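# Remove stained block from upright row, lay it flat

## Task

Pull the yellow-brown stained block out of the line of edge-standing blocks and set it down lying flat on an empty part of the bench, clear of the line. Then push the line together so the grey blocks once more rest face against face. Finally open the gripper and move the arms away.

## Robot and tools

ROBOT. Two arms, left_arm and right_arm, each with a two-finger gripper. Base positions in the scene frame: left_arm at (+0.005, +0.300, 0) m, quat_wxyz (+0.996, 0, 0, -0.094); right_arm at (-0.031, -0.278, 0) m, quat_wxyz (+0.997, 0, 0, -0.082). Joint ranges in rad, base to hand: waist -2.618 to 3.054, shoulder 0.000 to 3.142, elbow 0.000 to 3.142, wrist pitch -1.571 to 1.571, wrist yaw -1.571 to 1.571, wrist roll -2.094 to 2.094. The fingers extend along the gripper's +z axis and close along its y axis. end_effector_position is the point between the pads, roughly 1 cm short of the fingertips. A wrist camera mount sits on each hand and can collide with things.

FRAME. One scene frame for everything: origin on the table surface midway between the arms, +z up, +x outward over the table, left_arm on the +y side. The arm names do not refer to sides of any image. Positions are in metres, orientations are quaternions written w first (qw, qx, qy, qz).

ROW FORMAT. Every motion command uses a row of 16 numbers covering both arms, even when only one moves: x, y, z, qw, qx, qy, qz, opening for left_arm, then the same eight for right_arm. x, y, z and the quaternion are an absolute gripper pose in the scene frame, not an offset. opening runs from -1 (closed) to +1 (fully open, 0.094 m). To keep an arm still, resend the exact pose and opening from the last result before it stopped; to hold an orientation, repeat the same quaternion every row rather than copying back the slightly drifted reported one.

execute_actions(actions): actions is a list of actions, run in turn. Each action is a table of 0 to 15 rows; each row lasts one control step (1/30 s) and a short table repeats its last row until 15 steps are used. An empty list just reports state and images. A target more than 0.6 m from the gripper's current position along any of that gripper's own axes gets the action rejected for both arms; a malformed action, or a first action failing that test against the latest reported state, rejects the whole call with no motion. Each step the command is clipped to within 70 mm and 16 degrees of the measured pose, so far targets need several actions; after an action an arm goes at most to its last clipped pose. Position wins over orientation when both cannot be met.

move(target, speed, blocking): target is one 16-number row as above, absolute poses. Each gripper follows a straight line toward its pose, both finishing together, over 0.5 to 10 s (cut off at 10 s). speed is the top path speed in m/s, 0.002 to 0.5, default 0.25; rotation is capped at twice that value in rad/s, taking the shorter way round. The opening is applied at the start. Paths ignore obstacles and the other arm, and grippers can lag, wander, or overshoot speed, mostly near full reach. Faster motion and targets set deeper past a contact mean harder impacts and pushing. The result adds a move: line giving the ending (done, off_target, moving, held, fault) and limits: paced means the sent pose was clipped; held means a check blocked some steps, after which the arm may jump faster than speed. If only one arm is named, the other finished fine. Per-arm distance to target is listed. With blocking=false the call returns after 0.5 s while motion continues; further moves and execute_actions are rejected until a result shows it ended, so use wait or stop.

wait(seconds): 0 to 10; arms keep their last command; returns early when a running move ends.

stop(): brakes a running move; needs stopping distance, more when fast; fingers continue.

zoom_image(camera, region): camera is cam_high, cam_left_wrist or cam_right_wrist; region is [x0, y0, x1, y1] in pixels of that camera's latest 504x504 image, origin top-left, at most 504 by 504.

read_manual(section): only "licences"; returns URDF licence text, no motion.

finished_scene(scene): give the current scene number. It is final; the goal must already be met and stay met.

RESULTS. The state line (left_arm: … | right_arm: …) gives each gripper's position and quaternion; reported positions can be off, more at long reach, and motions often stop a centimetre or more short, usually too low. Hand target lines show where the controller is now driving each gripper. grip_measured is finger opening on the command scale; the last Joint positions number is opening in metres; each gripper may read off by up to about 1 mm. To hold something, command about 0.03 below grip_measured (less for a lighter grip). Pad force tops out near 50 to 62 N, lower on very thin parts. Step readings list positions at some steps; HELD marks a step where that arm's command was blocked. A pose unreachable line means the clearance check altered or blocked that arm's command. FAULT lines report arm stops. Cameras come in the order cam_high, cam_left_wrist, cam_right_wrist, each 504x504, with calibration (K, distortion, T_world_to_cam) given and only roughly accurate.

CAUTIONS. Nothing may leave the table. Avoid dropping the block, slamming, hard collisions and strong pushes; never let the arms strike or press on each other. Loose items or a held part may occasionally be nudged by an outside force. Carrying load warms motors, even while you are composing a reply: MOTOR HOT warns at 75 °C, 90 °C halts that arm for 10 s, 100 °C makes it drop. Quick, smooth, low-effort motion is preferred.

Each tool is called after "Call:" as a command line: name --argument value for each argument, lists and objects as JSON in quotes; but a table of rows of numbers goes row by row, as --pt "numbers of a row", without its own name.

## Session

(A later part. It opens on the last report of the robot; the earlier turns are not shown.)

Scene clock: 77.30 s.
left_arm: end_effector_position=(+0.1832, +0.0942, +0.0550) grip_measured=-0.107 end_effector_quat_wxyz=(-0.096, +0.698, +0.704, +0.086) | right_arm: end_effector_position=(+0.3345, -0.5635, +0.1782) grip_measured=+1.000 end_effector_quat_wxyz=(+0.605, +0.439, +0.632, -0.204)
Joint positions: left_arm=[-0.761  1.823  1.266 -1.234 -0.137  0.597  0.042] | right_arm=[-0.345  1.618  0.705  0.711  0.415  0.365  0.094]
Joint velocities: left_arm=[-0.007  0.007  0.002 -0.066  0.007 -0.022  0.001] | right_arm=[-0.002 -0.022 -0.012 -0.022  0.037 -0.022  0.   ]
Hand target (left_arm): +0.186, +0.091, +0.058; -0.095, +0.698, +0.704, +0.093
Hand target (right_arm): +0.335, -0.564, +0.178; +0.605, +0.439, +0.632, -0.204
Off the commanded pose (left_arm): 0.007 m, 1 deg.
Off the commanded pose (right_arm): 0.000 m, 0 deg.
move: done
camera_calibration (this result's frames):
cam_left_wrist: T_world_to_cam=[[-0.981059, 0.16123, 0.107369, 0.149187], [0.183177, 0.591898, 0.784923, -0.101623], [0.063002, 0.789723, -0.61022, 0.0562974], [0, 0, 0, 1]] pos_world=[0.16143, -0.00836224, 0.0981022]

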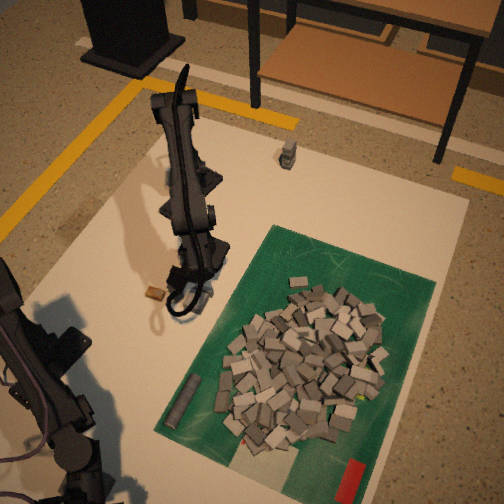

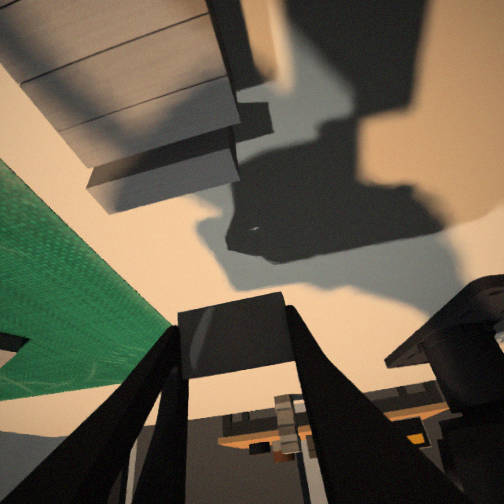

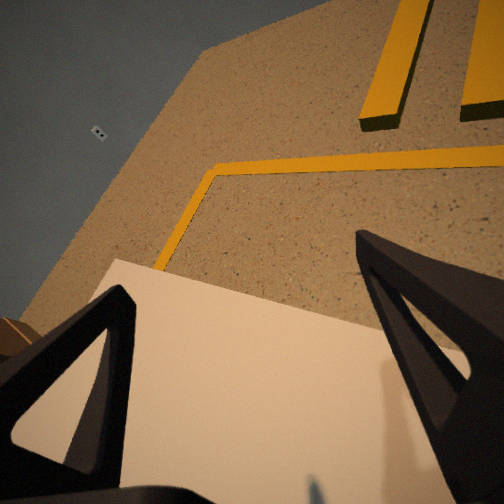

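Call:
move --target '[0.183,0.09,0.012,-0.0923,0.701,0.701,0.0923,-0.14, 0.3345,-0.5635,0.1782,0.605,0.439,0.632,-0.204,1]' --speed 0.03

Call:
move --target '[0.183,0.09,0.012,-0.0923,0.701,0.701,0.0923,0.4, 0.3345,-0.5635,0.1782,0.605,0.439,0.632,-0.204,1]' --speed 0.03

Call:
move --target '[0.185,0.095,0.07,0,0.707,0.707,0,0.4, 0.3345,-0.5635,0.1782,0.605,0.439,0.632,-0.204,1]' --speed 0.05

Call:
move --target '[0.185,0.14,0.06,0,0.707,0.707,0,-0.5, 0.3345,-0.5635,0.1782,0.605,0.439,0.632,-0.204,1]' --speed 0.08

Call:
zoom_image --camera "cam_high" --region '[140,220,260,340]'

Scene clock: 79.77 s.
left_arm: end_effector_position=(+0.1852, +0.0873, +0.0186) grip_measured=-0.107 end_effector_quat_wxyz=(-0.086, +0.701, +0.703, +0.085) | right_arm: end_effector_position=(+0.3345, -0.5635, +0.1782) grip_measured=+1.000 end_effector_quat_wxyz=(+0.605, +0.439, +0.632, -0.204)
Joint positions: left_arm=[-0.77   1.88   1.189 -1.081 -0.138  0.596  0.042] | right_arm=[-0.345  1.618  0.705  0.711  0.415  0.365  0.094]
Joint velocities: left_arm=[-0.012 -0.022 -0.007  0.066 -0.037  0.007 -0.   ] | right_arm=[-0.012 -0.007 -0.002 -0.095 -0.022 -0.007  0.   ]
Hand target (left_arm): +0.183, +0.090, +0.012; -0.092, +0.701, +0.701, +0.092
Hand target (right_arm): +0.335, -0.564, +0.178; +0.605, +0.439, +0.632, -0.204
Off the commanded pose (left_arm): 0.007 m, 1 deg.
Off the commanded pose (right_arm): 0.000 m, 0 deg.
move: done
camera_calibration (this result's frames):
cam_left_wrist: T_world_to_cam=[[-0.980985, 0.170462, 0.0927991, 0.155589], [0.17829, 0.602535, 0.777923, -0.0692622], [0.0766915, 0.779676, -0.621469, 0.0379865], [0, 0, 0, 1]] pos_world=[0.162066, -0.0144064, 0.0630496]

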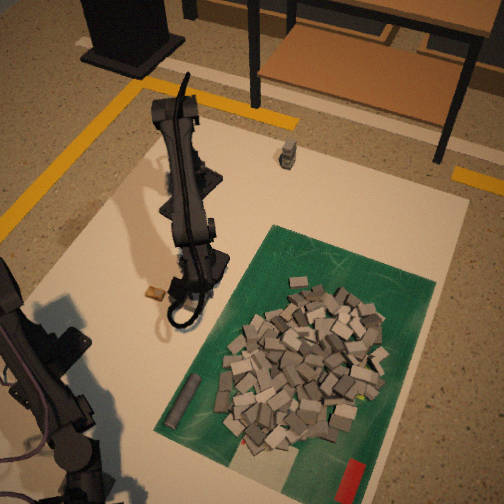

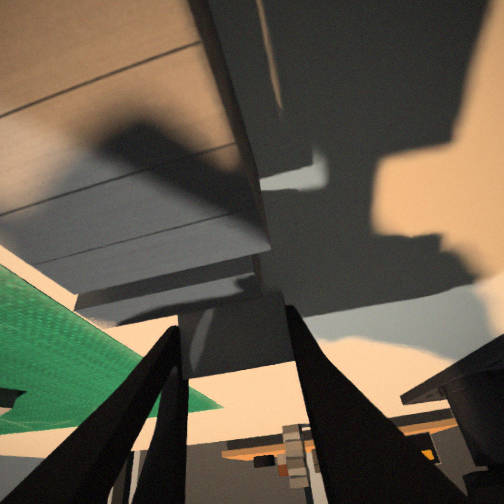

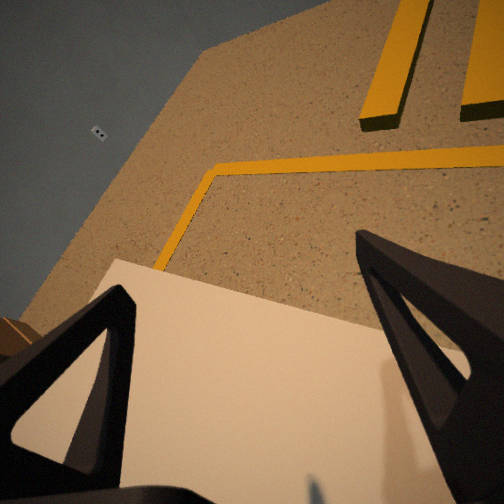

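Scene clock: 80.47 s.
left_arm: end_effector_position=(+0.1855, +0.0870, +0.0186) grip_measured=+0.398 end_effector_quat_wxyz=(-0.085, +0.701, +0.703, +0.086) | right_arm: end_effector_position=(+0.3345, -0.5635, +0.1782) grip_measured=+1.000 end_effector_quat_wxyz=(+0.605, +0.439, +0.632, -0.204)
Joint positions: left_arm=[-0.77   1.88   1.189 -1.08  -0.138  0.595  0.066] | right_arm=[-0.345  1.618  0.705  0.711  0.415  0.365  0.094]
Joint velocities: left_arm=[ 0.017 -0.002 -0.002  0.037  0.051  0.007 -0.002] | right_arm=[-0.002  0.012 -0.002 -0.022 -0.007  0.022  0.   ]
Hand target (left_arm): +0.183, +0.090, +0.012; -0.092, +0.701, +0.701, +0.092
Hand target (right_arm): +0.335, -0.564, +0.178; +0.605, +0.439, +0.632, -0.204
Off the commanded pose (left_arm): 0.008 m, 1 deg.
Off the commanded pose (right_arm): 0.000 m, 0 deg.
move: done
camera_calibration (this result's frames):
cam_left_wrist: T_world_to_cam=[[-0.981239, 0.169959, 0.0910193, 0.156076], [0.176634, 0.603276, 0.777727, -0.0688924], [0.0772718, 0.779213, -0.621978, 0.0380461], [0, 0, 0, 1]] pos_world=[0.162376, -0.0146113, 0.0630374]

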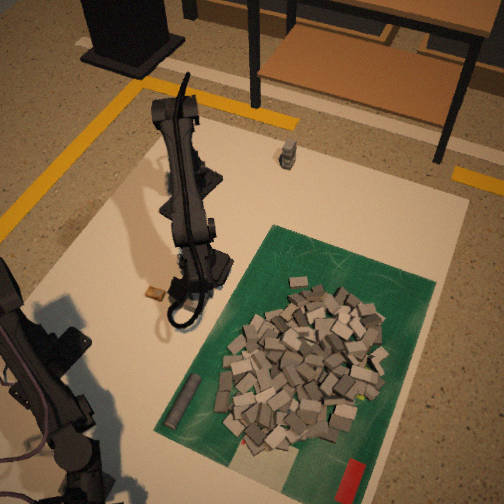

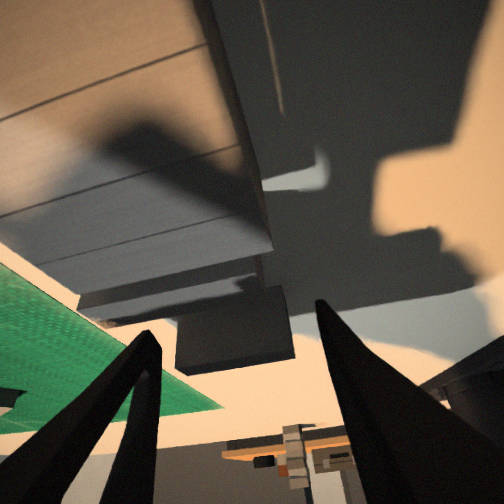

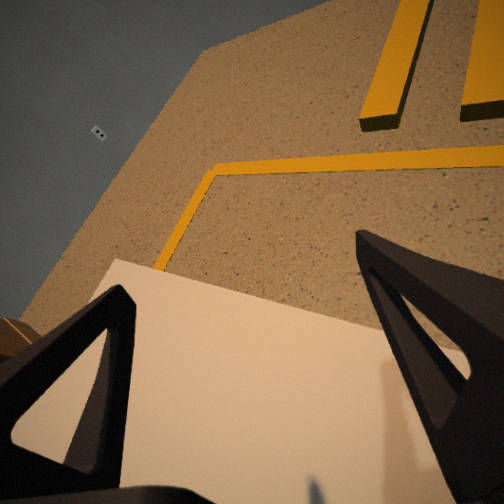

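Scene clock: 83.17 s.
left_arm: end_effector_position=(+0.1890, +0.0920, +0.0695) grip_measured=+0.398 end_effector_quat_wxyz=(-0.001, +0.708, +0.707, +0.009) | right_arm: end_effector_position=(+0.3345, -0.5635, +0.1782) grip_measured=+1.000 end_effector_quat_wxyz=(+0.605, +0.439, +0.632, -0.204)
Joint positions: left_arm=[-0.673  1.628  1.13  -1.076 -0.018  0.712  0.066] | right_arm=[-0.345  1.618  0.705  0.711  0.415  0.365  0.094]
Joint velocities: left_arm=[ 0.002  0.002 -0.012  0.007 -0.022  0.037  0.   ] | right_arm=[-0.002  0.002 -0.002  0.007 -0.095  0.007  0.   ]
Hand target (left_arm): +0.185, +0.094, +0.070; +0.000, +0.708, +0.706, -0.000
Hand target (right_arm): +0.335, -0.564, +0.178; +0.605, +0.439, +0.632, -0.204
Off the commanded pose (left_arm): 0.005 m, 1 deg.
Off the commanded pose (right_arm): 0.000 m, 0 deg.
move: done
camera_calibration (this result's frames):
cam_left_wrist: T_world_to_cam=[[-0.980728, 0.191384, 0.0393111, 0.155578], [0.17373, 0.762164, 0.623638, -0.115475], [0.0893926, 0.618449, -0.780724, 0.0890723], [0, 0, 0, 1]] pos_world=[0.164679, 0.00314952, 0.13544]

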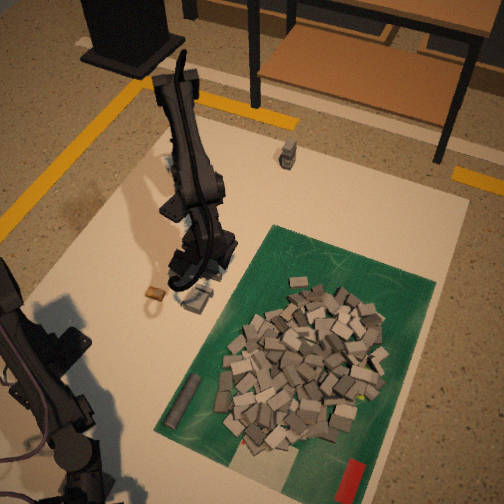

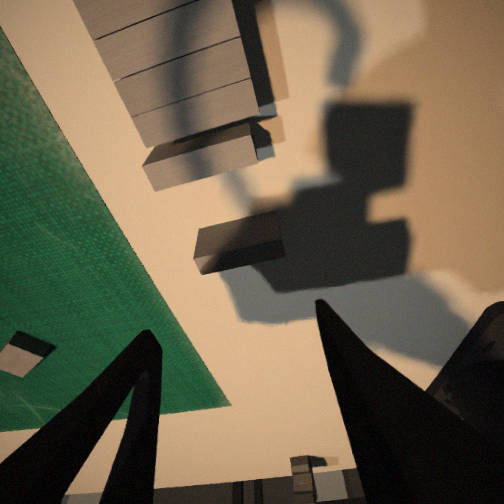

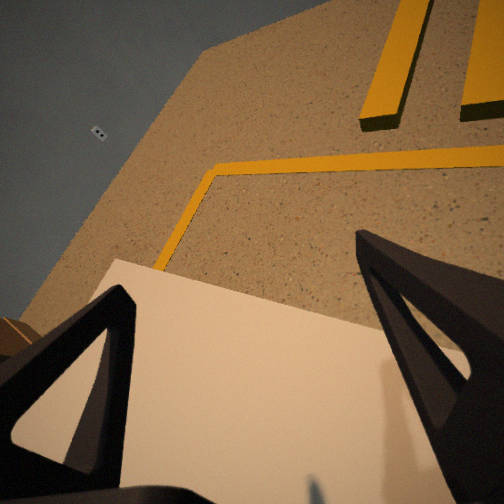

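Scene clock: 84.20 s.
left_arm: end_effector_position=(+0.1872, +0.1391, +0.0595) grip_measured=-0.498 end_effector_quat_wxyz=(-0.005, +0.706, +0.708, +0.009) | right_arm: end_effector_position=(+0.3345, -0.5635, +0.1782) grip_measured=+1.000 end_effector_quat_wxyz=(+0.605, +0.439, +0.632, -0.204)
Joint positions: left_arm=[-0.551  1.515  0.975 -1.042 -0.018  0.829  0.024] | right_arm=[-0.345  1.618  0.705  0.711  0.415  0.365  0.094]
Joint velocities: left_arm=[ 0.002 -0.017 -0.007  0.007  0.007 -0.022  0.   ] | right_arm=[ 0.002 -0.017 -0.007 -0.007  0.051  0.007  0.   ]
Hand target (left_arm): +0.184, +0.140, +0.060; +0.000, +0.707, +0.707, -0.000
Hand target (right_arm): +0.335, -0.564, +0.178; +0.605, +0.439, +0.632, -0.204
Off the commanded pose (left_arm): 0.002 m, 1 deg.
Off the commanded pose (right_arm): 0.000 m, 0 deg.
move: done
camera_calibration (this result's frames):
cam_left_wrist: T_world_to_cam=[[-0.981136, 0.187384, 0.0475418, 0.145343], [0.175407, 0.759494, 0.626419, -0.144913], [0.0812734, 0.622941, -0.778035, 0.0530998], [0, 0, 0, 1]] pos_world=[0.163704, 0.0497477, 0.12518]

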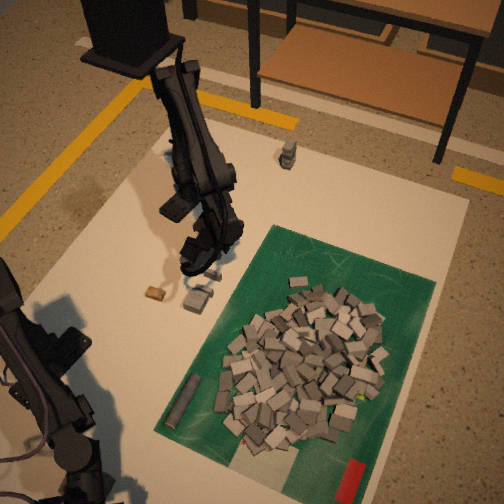

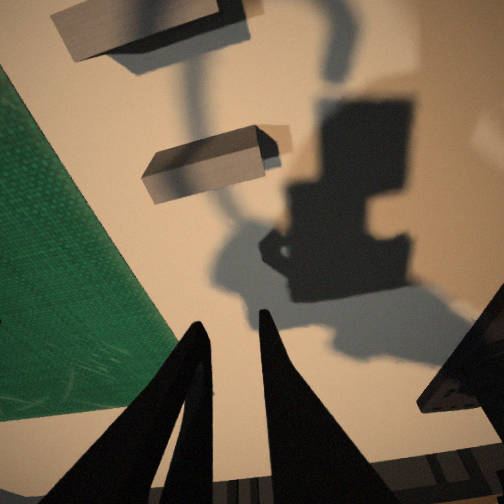

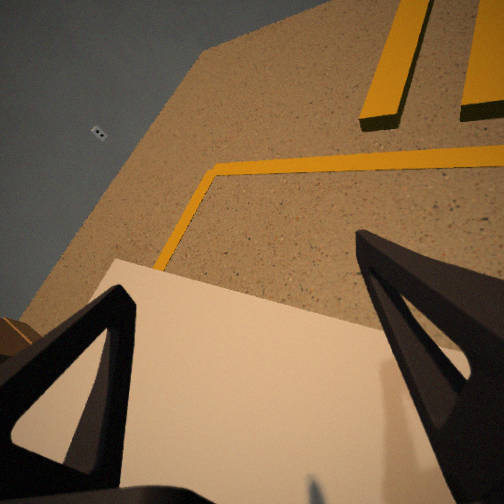

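Region (140, 220, 260, 340) of cam_high's 504x504 image, scaled by 4.200, with more detail than that image has.

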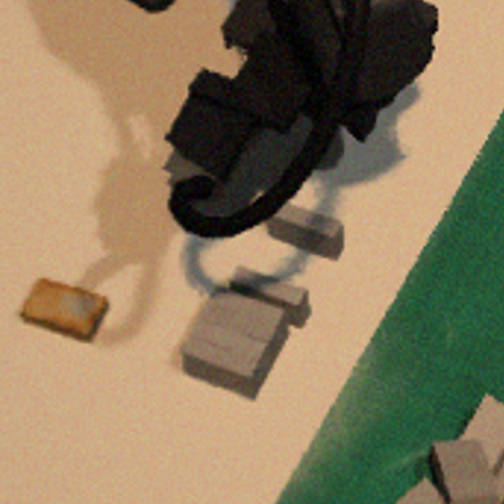

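Call:
move --target '[0.185,0.094,0.05,0,0.707,0.707,0,0.4, 0.3345,-0.5635,0.1782,0.605,0.439,0.632,-0.204,1]' --speed 0.08

Call:
move --target '[0.183,0.1,0.01,0,0.707,0.707,0,0.4, 0.3345,-0.5635,0.1782,0.605,0.439,0.632,-0.204,1]' --speed 0.04

Call:
move --target '[0.183,0.1,0.01,0,0.707,0.707,0,-0.13, 0.3345,-0.5635,0.1782,0.605,0.439,0.632,-0.204,1]' --speed 0.04

Call:
move --target '[0.186,0.056,0.021,0,0.707,0.707,0,-0.13, 0.3345,-0.5635,0.1782,0.605,0.439,0.632,-0.204,1]' --speed 0.03

Call:
move --target '[0.186,0.056,0.021,0,0.707,0.707,0,0.4, 0.3345,-0.5635,0.1782,0.605,0.439,0.632,-0.204,1]' --speed 0.03

Call:
move --target '[0.186,0.09,0.1,0,0.707,0.707,0,0.4, 0.3345,-0.5635,0.1782,0.605,0.439,0.632,-0.204,1]' --speed 0.06

Scene clock: 86.10 s.
left_arm: end_effector_position=(+0.1828, +0.1042, +0.0482) grip_measured=+0.398 end_effector_quat_wxyz=(-0.009, +0.708, +0.706, +0.008) | right_arm: end_effector_position=(+0.3345, -0.5635, +0.1782) grip_measured=+1.000 end_effector_quat_wxyz=(+0.605, +0.439, +0.632, -0.204)
Joint positions: left_arm=[-0.658  1.618  1.031 -1.002 -0.016  0.728  0.066] | right_arm=[-0.345  1.618  0.705  0.711  0.415  0.365  0.094]
Joint velocities: left_arm=[ 0.007  0.002 -0.012 -0.037  0.022  0.066  0.001] | right_arm=[ 0.002  0.012  0.012  0.007  0.051 -0.022  0.   ]
Hand target (left_arm): +0.186, +0.095, +0.050; -0.000, +0.707, +0.707, +0.000
Hand target (right_arm): +0.335, -0.564, +0.178; +0.605, +0.439, +0.632, -0.204
Off the commanded pose (left_arm): 0.011 m, 1 deg.
Off the commanded pose (right_arm): 0.000 m, 0 deg.
move: off_target (left_arm)
camera_calibration (this result's frames):
cam_left_wrist: T_world_to_cam=[[-0.979721, 0.19314, 0.0533175, 0.146965], [0.183183, 0.7556, 0.628898, -0.111712], [0.0811786, 0.625912, -0.775658, 0.0659208], [0, 0, 0, 1]] pos_world=[0.159097, 0.014764, 0.113551]

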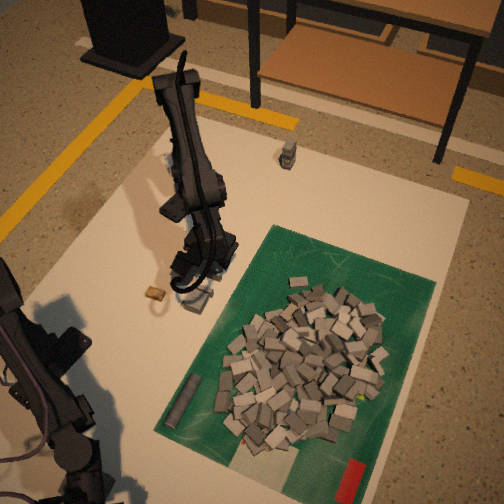

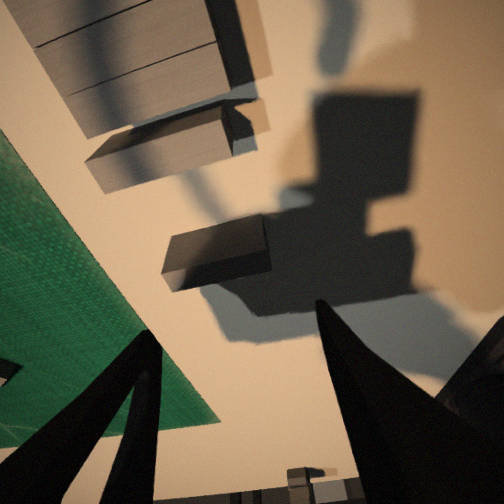

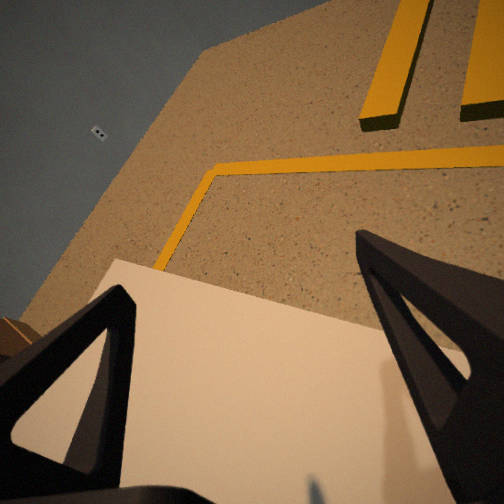

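Scene clock: 87.53 s.
left_arm: end_effector_position=(+0.1886, +0.0976, +0.0181) grip_measured=+0.398 end_effector_quat_wxyz=(+0.012, +0.708, +0.706, +0.007) | right_arm: end_effector_position=(+0.3345, -0.5635, +0.1782) grip_measured=+1.000 end_effector_quat_wxyz=(+0.605, +0.439, +0.632, -0.204)
Joint positions: left_arm=[-0.658  1.66   0.946 -0.833 -0.016  0.728  0.066] | right_arm=[-0.345  1.618  0.705  0.711  0.415  0.365  0.094]
Joint velocities: left_arm=[-0.002  0.002 -0.002  0.022 -0.051  0.051 -0.   ] | right_arm=[-0.007  0.012 -0.022 -0.037 -0.022 -0.051  0.   ]
Hand target (left_arm): +0.183, +0.100, +0.011; -0.000, +0.707, +0.707, +0.000
Hand target (right_arm): +0.335, -0.564, +0.178; +0.605, +0.439, +0.632, -0.204
Off the commanded pose (left_arm): 0.010 m, 2 deg.
Off the commanded pose (right_arm): 0.000 m, 0 deg.
move: done
camera_calibration (this result's frames):
cam_left_wrist: T_world_to_cam=[[-0.980819, 0.193924, 0.0196699, 0.15629], [0.165515, 0.775312, 0.609504, -0.0871155], [0.102947, 0.601069, -0.792539, 0.0448517], [0, 0, 0, 1]] pos_world=[0.163094, 0.0102743, 0.0855698]

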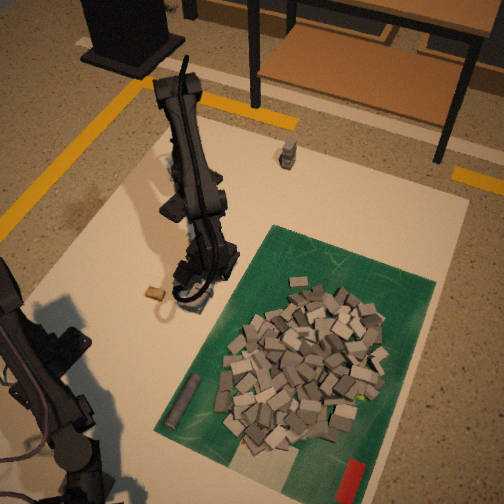

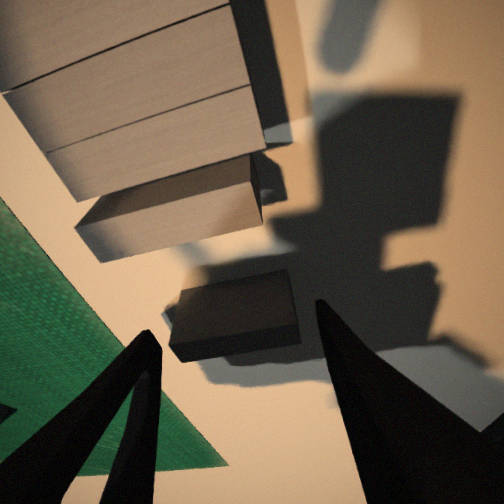

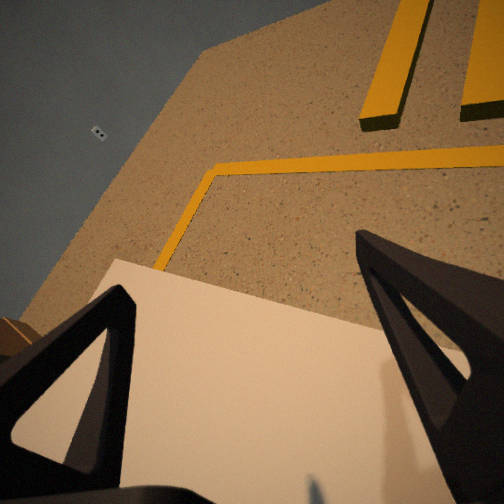

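Scene clock: 88.23 s.
left_arm: end_effector_position=(+0.1888, +0.0976, +0.0181) grip_measured=-0.112 end_effector_quat_wxyz=(+0.013, +0.708, +0.706, +0.007) | right_arm: end_effector_position=(+0.3345, -0.5635, +0.1782) grip_measured=+1.000 end_effector_quat_wxyz=(+0.605, +0.439, +0.632, -0.204)
Joint positions: left_arm=[-0.658  1.66   0.946 -0.832 -0.016  0.728  0.042] | right_arm=[-0.345  1.618  0.705  0.711  0.415  0.365  0.094]
Joint velocities: left_arm=[ 0.002  0.002  0.022 -0.037  0.007 -0.022  0.002] | right_arm=[-0.002  0.007  0.022 -0.037 -0.022 -0.037  0.   ]
Hand target (left_arm): +0.183, +0.100, +0.010; -0.000, +0.707, +0.707, +0.000
Hand target (right_arm): +0.335, -0.564, +0.178; +0.605, +0.439, +0.632, -0.204
Off the commanded pose (left_arm): 0.010 m, 2 deg.
Off the commanded pose (right_arm): 0.000 m, 0 deg.
move: done
camera_calibration (this result's frames):
cam_left_wrist: T_world_to_cam=[[-0.980832, 0.193916, 0.0191354, 0.156419], [0.16518, 0.775334, 0.609568, -0.0870562], [0.103368, 0.601044, -0.792503, 0.0447805], [0, 0, 0, 1]] pos_world=[0.163172, 0.0102504, 0.0855622]

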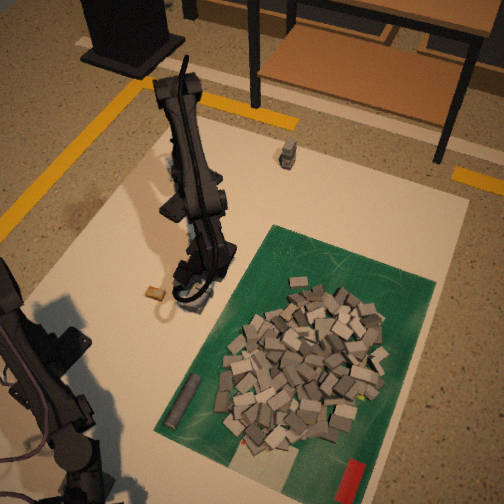

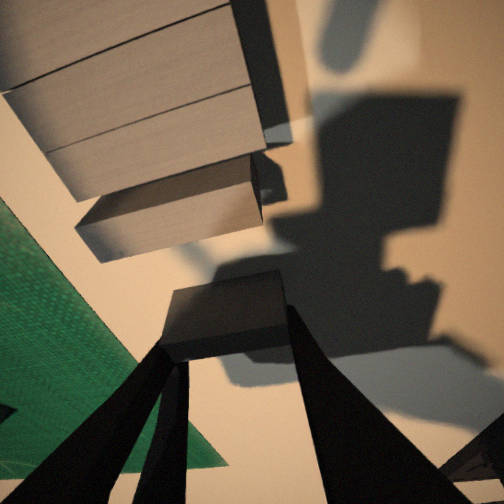

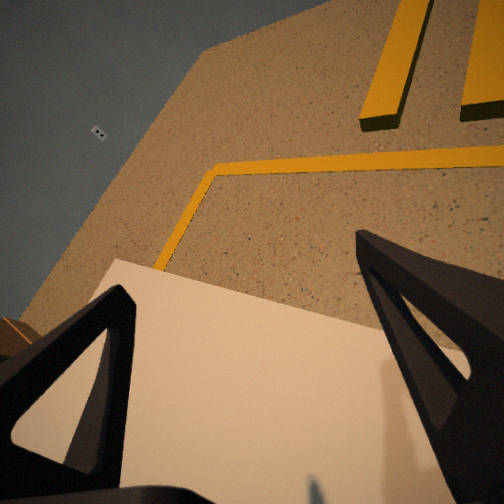

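Scene clock: 89.90 s.
left_arm: end_effector_position=(+0.1879, +0.0636, +0.0189) grip_measured=-0.112 end_effector_quat_wxyz=(+0.001, +0.707, +0.707, +0.010) | right_arm: end_effector_position=(+0.3345, -0.5635, +0.1782) grip_measured=+1.000 end_effector_quat_wxyz=(+0.605, +0.439, +0.632, -0.204)
Joint positions: left_arm=[-0.738  1.772  1.08  -0.88  -0.019  0.646  0.042] | right_arm=[-0.345  1.618  0.705  0.711  0.415  0.365  0.094]
Joint velocities: left_arm=[ 0.002 -0.027  0.002 -0.007 -0.022  0.022 -0.001] | right_arm=[ 0.007  0.002 -0.007 -0.037 -0.081  0.007  0.   ]
Hand target (left_arm): +0.187, +0.056, +0.021; -0.000, +0.707, +0.707, +0.000
Hand target (right_arm): +0.335, -0.564, +0.178; +0.605, +0.439, +0.632, -0.204
Off the commanded pose (left_arm): 0.008 m, 1 deg.
Off the commanded pose (right_arm): 0.000 m, 0 deg.
move: done
camera_calibration (this result's frames):
cam_left_wrist: T_world_to_cam=[[-0.980908, 0.191104, 0.036043, 0.162024], [0.171636, 0.763579, 0.622485, -0.0617606], [0.0914378, 0.616787, -0.781801, 0.0670252], [0, 0, 0, 1]] pos_world=[0.163402, -0.0251445, 0.0850056]

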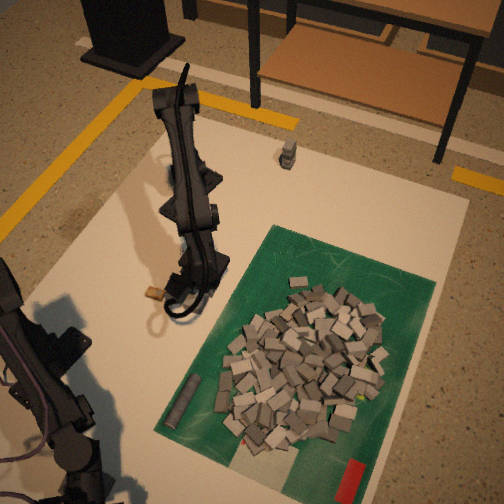

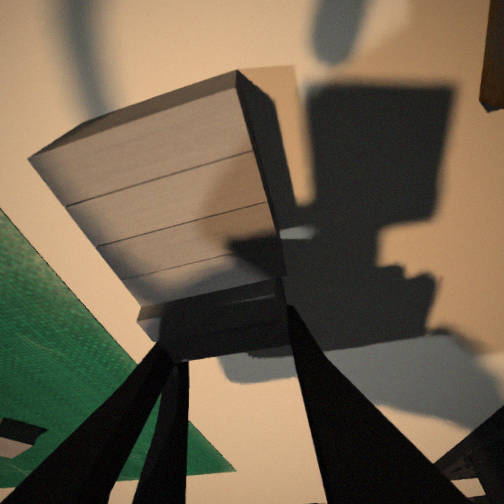

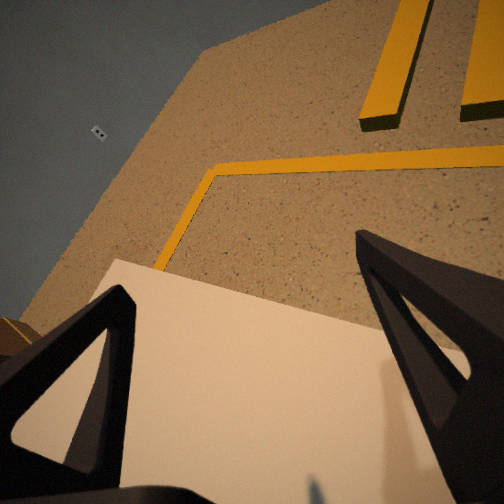

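Scene clock: 90.60 s.
left_arm: end_effector_position=(+0.1877, +0.0634, +0.0189) grip_measured=+0.398 end_effector_quat_wxyz=(+0.001, +0.706, +0.708, +0.009) | right_arm: end_effector_position=(+0.3345, -0.5635, +0.1782) grip_measured=+1.000 end_effector_quat_wxyz=(+0.605, +0.439, +0.632, -0.204)
Joint positions: left_arm=[-0.738  1.772  1.08  -0.88  -0.018  0.643  0.066] | right_arm=[-0.345  1.618  0.705  0.711  0.415  0.365  0.094]
Joint velocities: left_arm=[-0.012  0.002 -0.007  0.051 -0.022  0.051  0.   ] | right_arm=[-0.022  0.002  0.002 -0.022  0.007 -0.022  0.   ]
Hand target (left_arm): +0.186, +0.056, +0.021; +0.000, +0.707, +0.707, +0.000
Hand target (right_arm): +0.335, -0.564, +0.178; +0.605, +0.439, +0.632, -0.204
Off the commanded pose (left_arm): 0.008 m, 1 deg.
Off the commanded pose (right_arm): 0.000 m, 0 deg.
move: done
camera_calibration (this result's frames):
cam_left_wrist: T_world_to_cam=[[-0.981443, 0.188144, 0.0370221, 0.162112], [0.170039, 0.764698, 0.62155, -0.061349], [0.0886299, 0.616311, -0.7825, 0.0677123], [0, 0, 0, 1]] pos_world=[0.163534, -0.0253187, 0.0851146]

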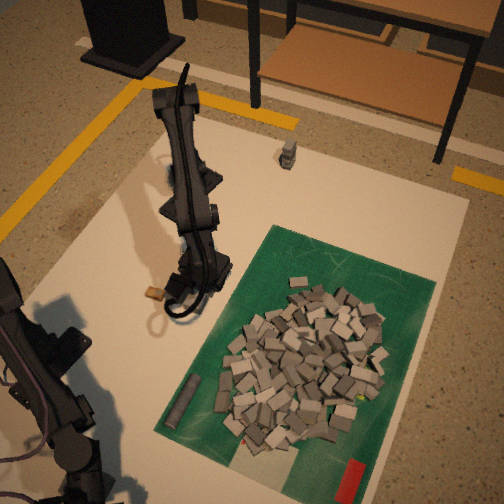

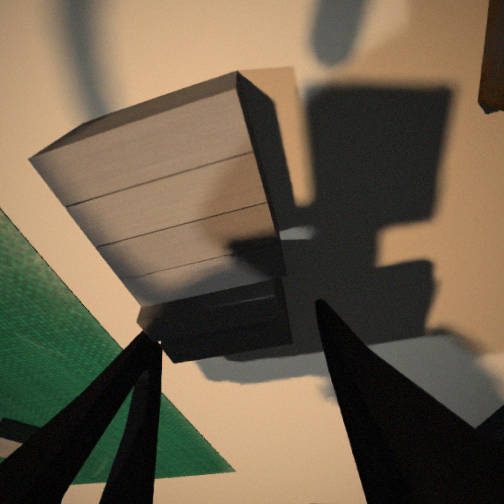

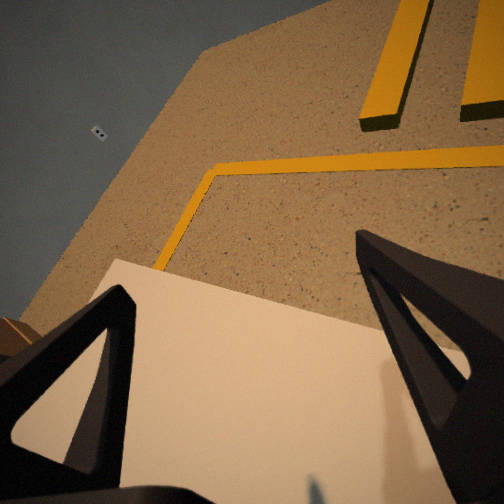

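Scene clock: 92.50 s.
left_arm: end_effector_position=(+0.1845, +0.0928, +0.0890) grip_measured=+0.398 end_effector_quat_wxyz=(-0.013, +0.707, +0.707, +0.010) | right_arm: end_effector_position=(+0.3345, -0.5635, +0.1782) grip_measured=+1.000 end_effector_quat_wxyz=(+0.605, +0.439, +0.632, -0.204)
Joint positions: left_arm=[-0.682  1.62   1.201 -1.178 -0.017  0.701  0.066] | right_arm=[-0.345  1.618  0.705  0.711  0.415  0.365  0.094]
Joint velocities: left_arm=[ 0.012  0.012  0.007 -0.022  0.066 -0.007 -0.001] | right_arm=[ 0.012  0.007 -0.027  0.022  0.037  0.037  0.   ]
Hand target (left_arm): +0.186, +0.089, +0.099; +0.000, +0.707, +0.707, -0.000
Hand target (right_arm): +0.335, -0.564, +0.178; +0.605, +0.439, +0.632, -0.204
Off the commanded pose (left_arm): 0.011 m, 2 deg.
Off the commanded pose (right_arm): 0.000 m, 0 deg.
move: off_target (left_arm)
camera_calibration (this result's frames):
cam_left_wrist: T_world_to_cam=[[-0.980112, 0.189797, 0.0579409, 0.148571], [0.183016, 0.751654, 0.633658, -0.129116], [0.0767149, 0.63166, -0.771441, 0.104529], [0, 0, 0, 1]] pos_world=[0.161227, 0.00282501, 0.153845]

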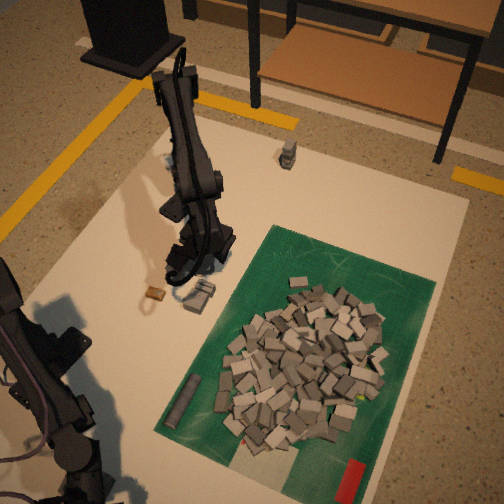

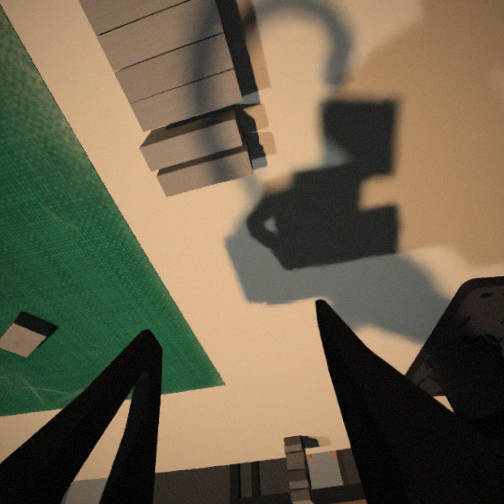

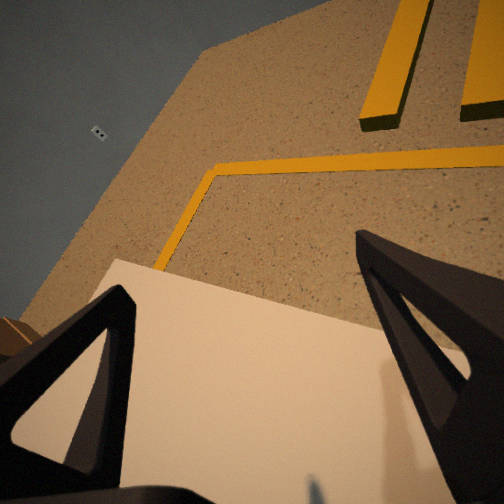

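Call:
move --target '[0.188,0.016,0.06,0,-0.035,0.999,0,1, 0.3345,-0.5635,0.1782,0.605,0.439,0.632,-0.204,1]' --speed 0.15

Call:
move --target '[0.188,0.018,0.035,0,-0.035,0.999,0,1, 0.3345,-0.5635,0.1782,0.605,0.439,0.632,-0.204,1]' --speed 0.04

Call:
zoom_image --camera "cam_high" --region '[140,220,260,340]'

Scene clock: 99.20 s.
left_arm: end_effector_position=(+0.1870, +0.0261, +0.0593) grip_measured=+1.000 end_effector_quat_wxyz=(-0.002, -0.034, +0.999, +0.009) | right_arm: end_effector_position=(+0.3345, -0.5635, +0.1782) grip_measured=+1.000 end_effector_quat_wxyz=(+0.605, +0.439, +0.632, -0.204)
Joint positions: left_arm=[-0.801  1.84   1.338 -1.087 -0.005 -1.057  0.094] | right_arm=[-0.345  1.618  0.705  0.711  0.415  0.365  0.094]
Joint velocities: left_arm=[ 0.007  0.007 -0.007 -0.007  0.037 -0.066  0.   ] | right_arm=[-0.012 -0.007 -0.027  0.037 -0.037  0.022  0.   ]
Hand target (left_arm): +0.189, +0.017, +0.060; -0.000, -0.035, +0.999, +0.000
Hand target (right_arm): +0.335, -0.564, +0.178; +0.605, +0.439, +0.632, -0.204
Off the commanded pose (left_arm): 0.010 m, 1 deg.
Off the commanded pose (right_arm): 0.000 m, 0 deg.
move: done
camera_calibration (this result's frames):
cam_left_wrist: T_world_to_cam=[[-0.123233, -0.991903, 0.0306957, 0.0376273], [-0.7784, 0.115801, 0.616996, 0.136738], [-0.615555, 0.0521409, -0.786367, 0.269071], [0, 0, 0, 1]] pos_world=[0.276702, 0.00745853, 0.126067]

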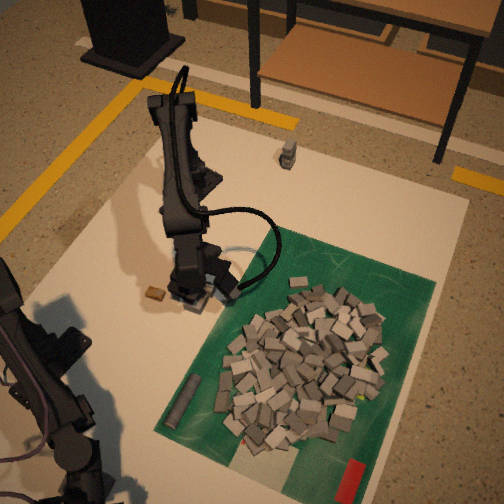

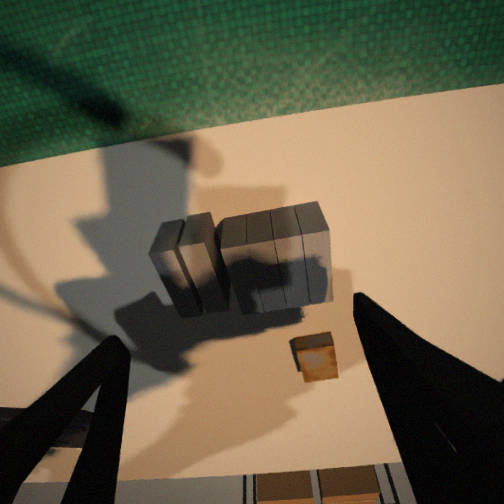

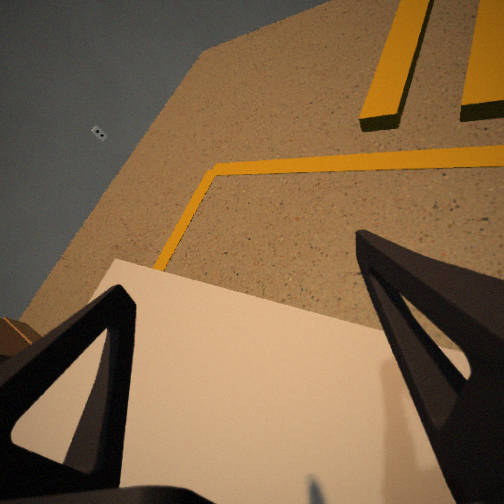

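Scene clock: 100.27 s.
left_arm: end_effector_position=(+0.1932, +0.0166, +0.0433) grip_measured=+1.000 end_effector_quat_wxyz=(+0.008, -0.035, +0.999, -0.007) | right_arm: end_effector_position=(+0.3345, -0.5635, +0.1782) grip_measured=+1.000 end_effector_quat_wxyz=(+0.605, +0.439, +0.632, -0.204)
Joint positions: left_arm=[-0.801  1.864  1.303 -0.989 -0.005 -1.06   0.094] | right_arm=[-0.345  1.618  0.705  0.711  0.415  0.365  0.094]
Joint velocities: left_arm=[ 0.002 -0.017 -0.007 -0.037  0.037 -0.037  0.   ] | right_arm=[-0.012 -0.012 -0.012  0.007  0.007  0.007  0.   ]
Hand target (left_arm): +0.188, +0.018, +0.035; -0.000, -0.035, +0.999, +0.000
Hand target (right_arm): +0.335, -0.564, +0.178; +0.605, +0.439, +0.632, -0.204
Off the commanded pose (left_arm): 0.010 m, 1 deg.
Off the commanded pose (right_arm): 0.000 m, 0 deg.
move: done
camera_calibration (this result's frames):
cam_left_wrist: T_world_to_cam=[[-0.121546, -0.990768, 0.0600391, 0.0279087], [-0.791576, 0.133248, 0.596365, 0.155688], [-0.59886, 0.0249603, -0.800465, 0.258624], [0, 0, 0, 1]] pos_world=[0.281511, 0.000450542, 0.112497]

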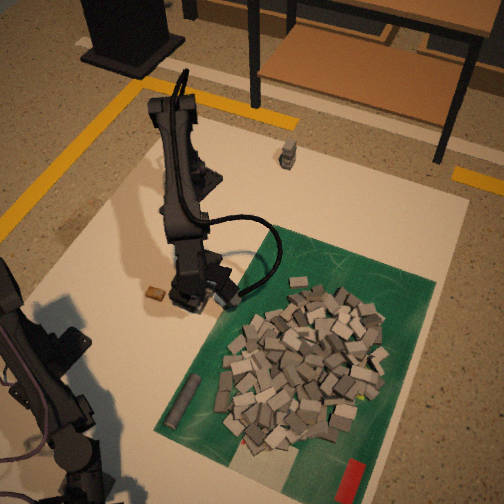

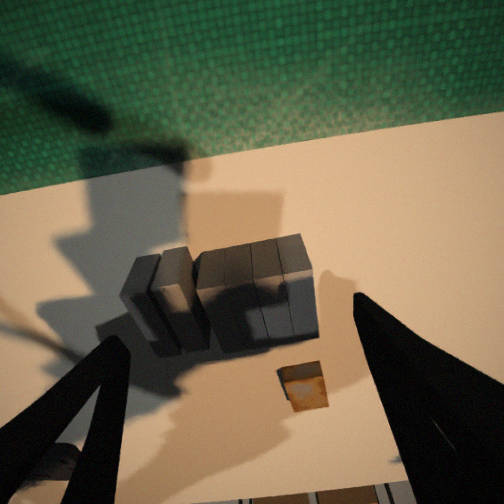

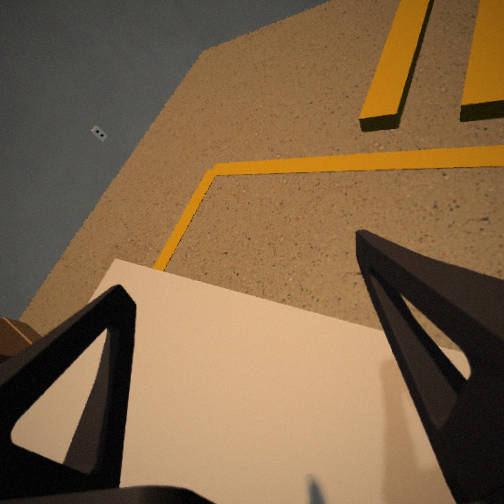

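Region (140, 220, 260, 340) of cam_high's 504x504 image, scaled by 4.200, with more detail than that image has.

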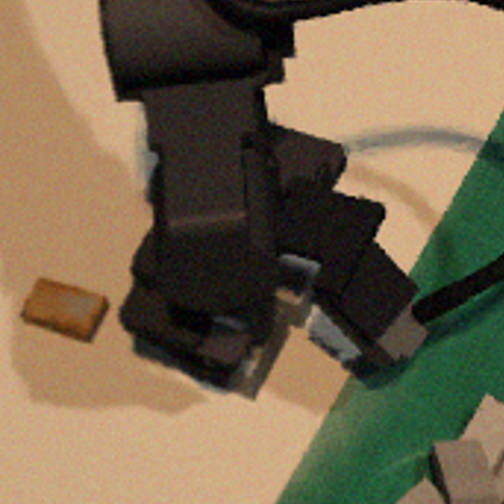

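Shift +y about 5mm (target ~0.022), then descend.

Call:
move --target '[0.184,0.028,0.036,0,-0.035,0.999,0,1, 0.3345,-0.5635,0.1782,0.605,0.439,0.632,-0.204,1]' --speed 0.03

Call:
move --target '[0.184,0.026,0.01,0,-0.035,0.999,0,1, 0.3345,-0.5635,0.1782,0.605,0.439,0.632,-0.204,1]' --speed 0.03

Scene clock: 101.53 s.
left_arm: end_effector_position=(+0.1860, +0.0276, +0.0325) grip_measured=+1.000 end_effector_quat_wxyz=(-0.002, -0.035, +0.999, +0.009) | right_arm: end_effector_position=(+0.3345, -0.5635, +0.1782) grip_measured=+1.000 end_effector_quat_wxyz=(+0.605, +0.439, +0.632, -0.204)
Joint positions: left_arm=[-0.801  1.864  1.257 -0.981 -0.005 -1.06   0.094] | right_arm=[-0.345  1.618  0.705  0.711  0.415  0.365  0.094]
Joint velocities: left_arm=[-0.017 -0.017 -0.007  0.007  0.066  0.037  0.   ] | right_arm=[-0.012  0.007  0.002  0.007  0.007 -0.051  0.   ]
Hand target (left_arm): +0.184, +0.028, +0.036; -0.000, -0.035, +0.999, +0.000
Hand target (right_arm): +0.335, -0.564, +0.178; +0.605, +0.439, +0.632, -0.204
Off the commanded pose (left_arm): 0.004 m, 1 deg.
Off the commanded pose (right_arm): 0.000 m, 0 deg.
move: done
camera_calibration (this result's frames):
cam_left_wrist: T_world_to_cam=[[-0.120606, -0.992199, 0.0315482, 0.0393604], [-0.779124, 0.114303, 0.616361, 0.152494], [-0.615159, 0.0497567, -0.786831, 0.247291], [0, 0, 0, 1]] pos_world=[0.275682, 0.00931836, 0.0993428]

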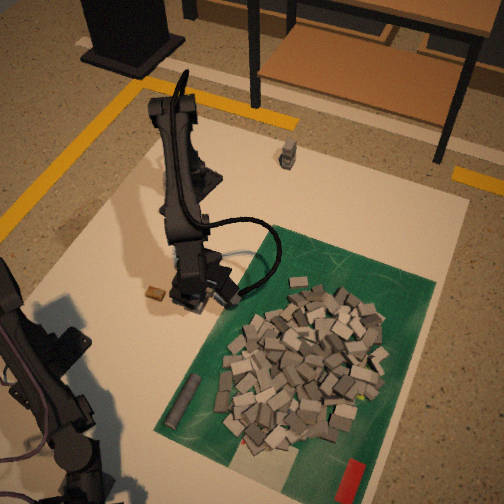

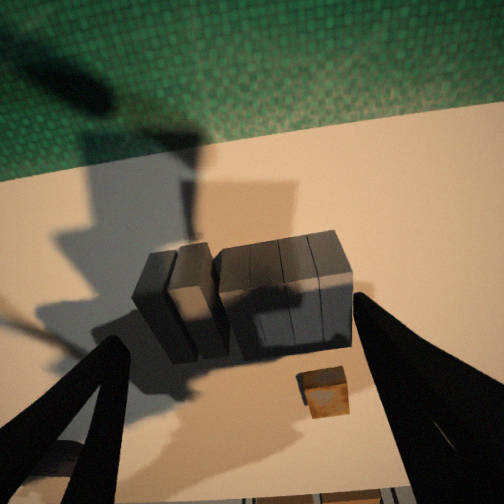

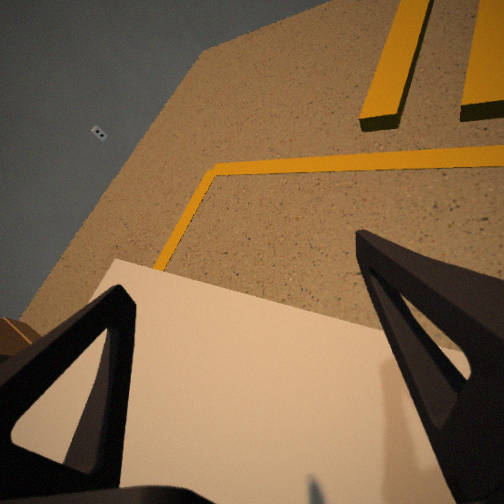

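Scene clock: 102.70 s.
left_arm: end_effector_position=(+0.1893, +0.0226, +0.0203) grip_measured=+1.000 end_effector_quat_wxyz=(+0.009, -0.035, +0.999, -0.010) | right_arm: end_effector_position=(+0.3345, -0.5635, +0.1782) grip_measured=+1.000 end_effector_quat_wxyz=(+0.605, +0.439, +0.632, -0.204)
Joint positions: left_arm=[-0.801  1.864  1.205 -0.884 -0.005 -1.06   0.094] | right_arm=[-0.345  1.618  0.705  0.711  0.415  0.365  0.094]
Joint velocities: left_arm=[ 0.007 -0.007 -0.002 -0.051  0.037  0.051  0.   ] | right_arm=[-0.017  0.007 -0.007 -0.007  0.007 -0.037  0.   ]
Hand target (left_arm): +0.184, +0.026, +0.010; +0.000, -0.035, +0.999, +0.000
Hand target (right_arm): +0.335, -0.564, +0.178; +0.605, +0.439, +0.632, -0.204
Off the commanded pose (left_arm): 0.012 m, 2 deg.
Off the commanded pose (right_arm): 0.000 m, 0 deg.
move: off_target (left_arm)
camera_calibration (this result's frames):
cam_left_wrist: T_world_to_cam=[[-0.121796, -0.990388, 0.0655544, 0.0346519], [-0.793943, 0.136848, 0.592391, 0.165954], [-0.595668, 0.0201045, -0.802979, 0.237269], [0, 0, 0, 1]] pos_world=[0.277312, 0.00683809, 0.0899409]

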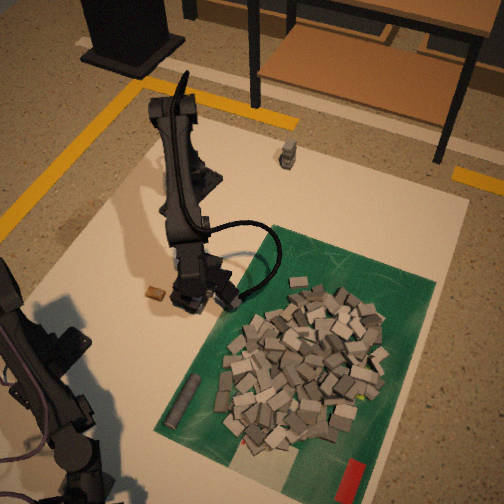

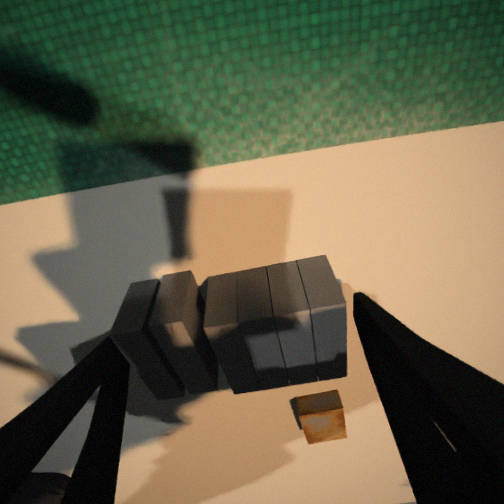

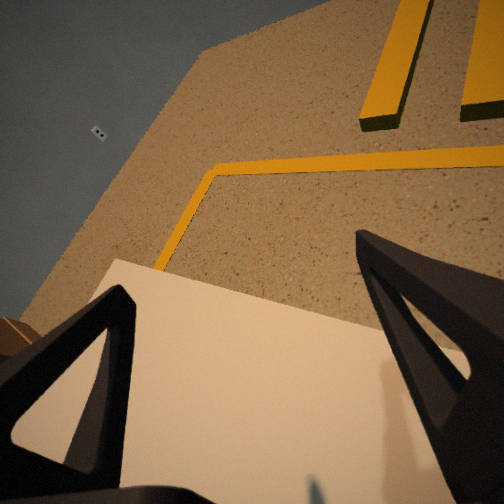

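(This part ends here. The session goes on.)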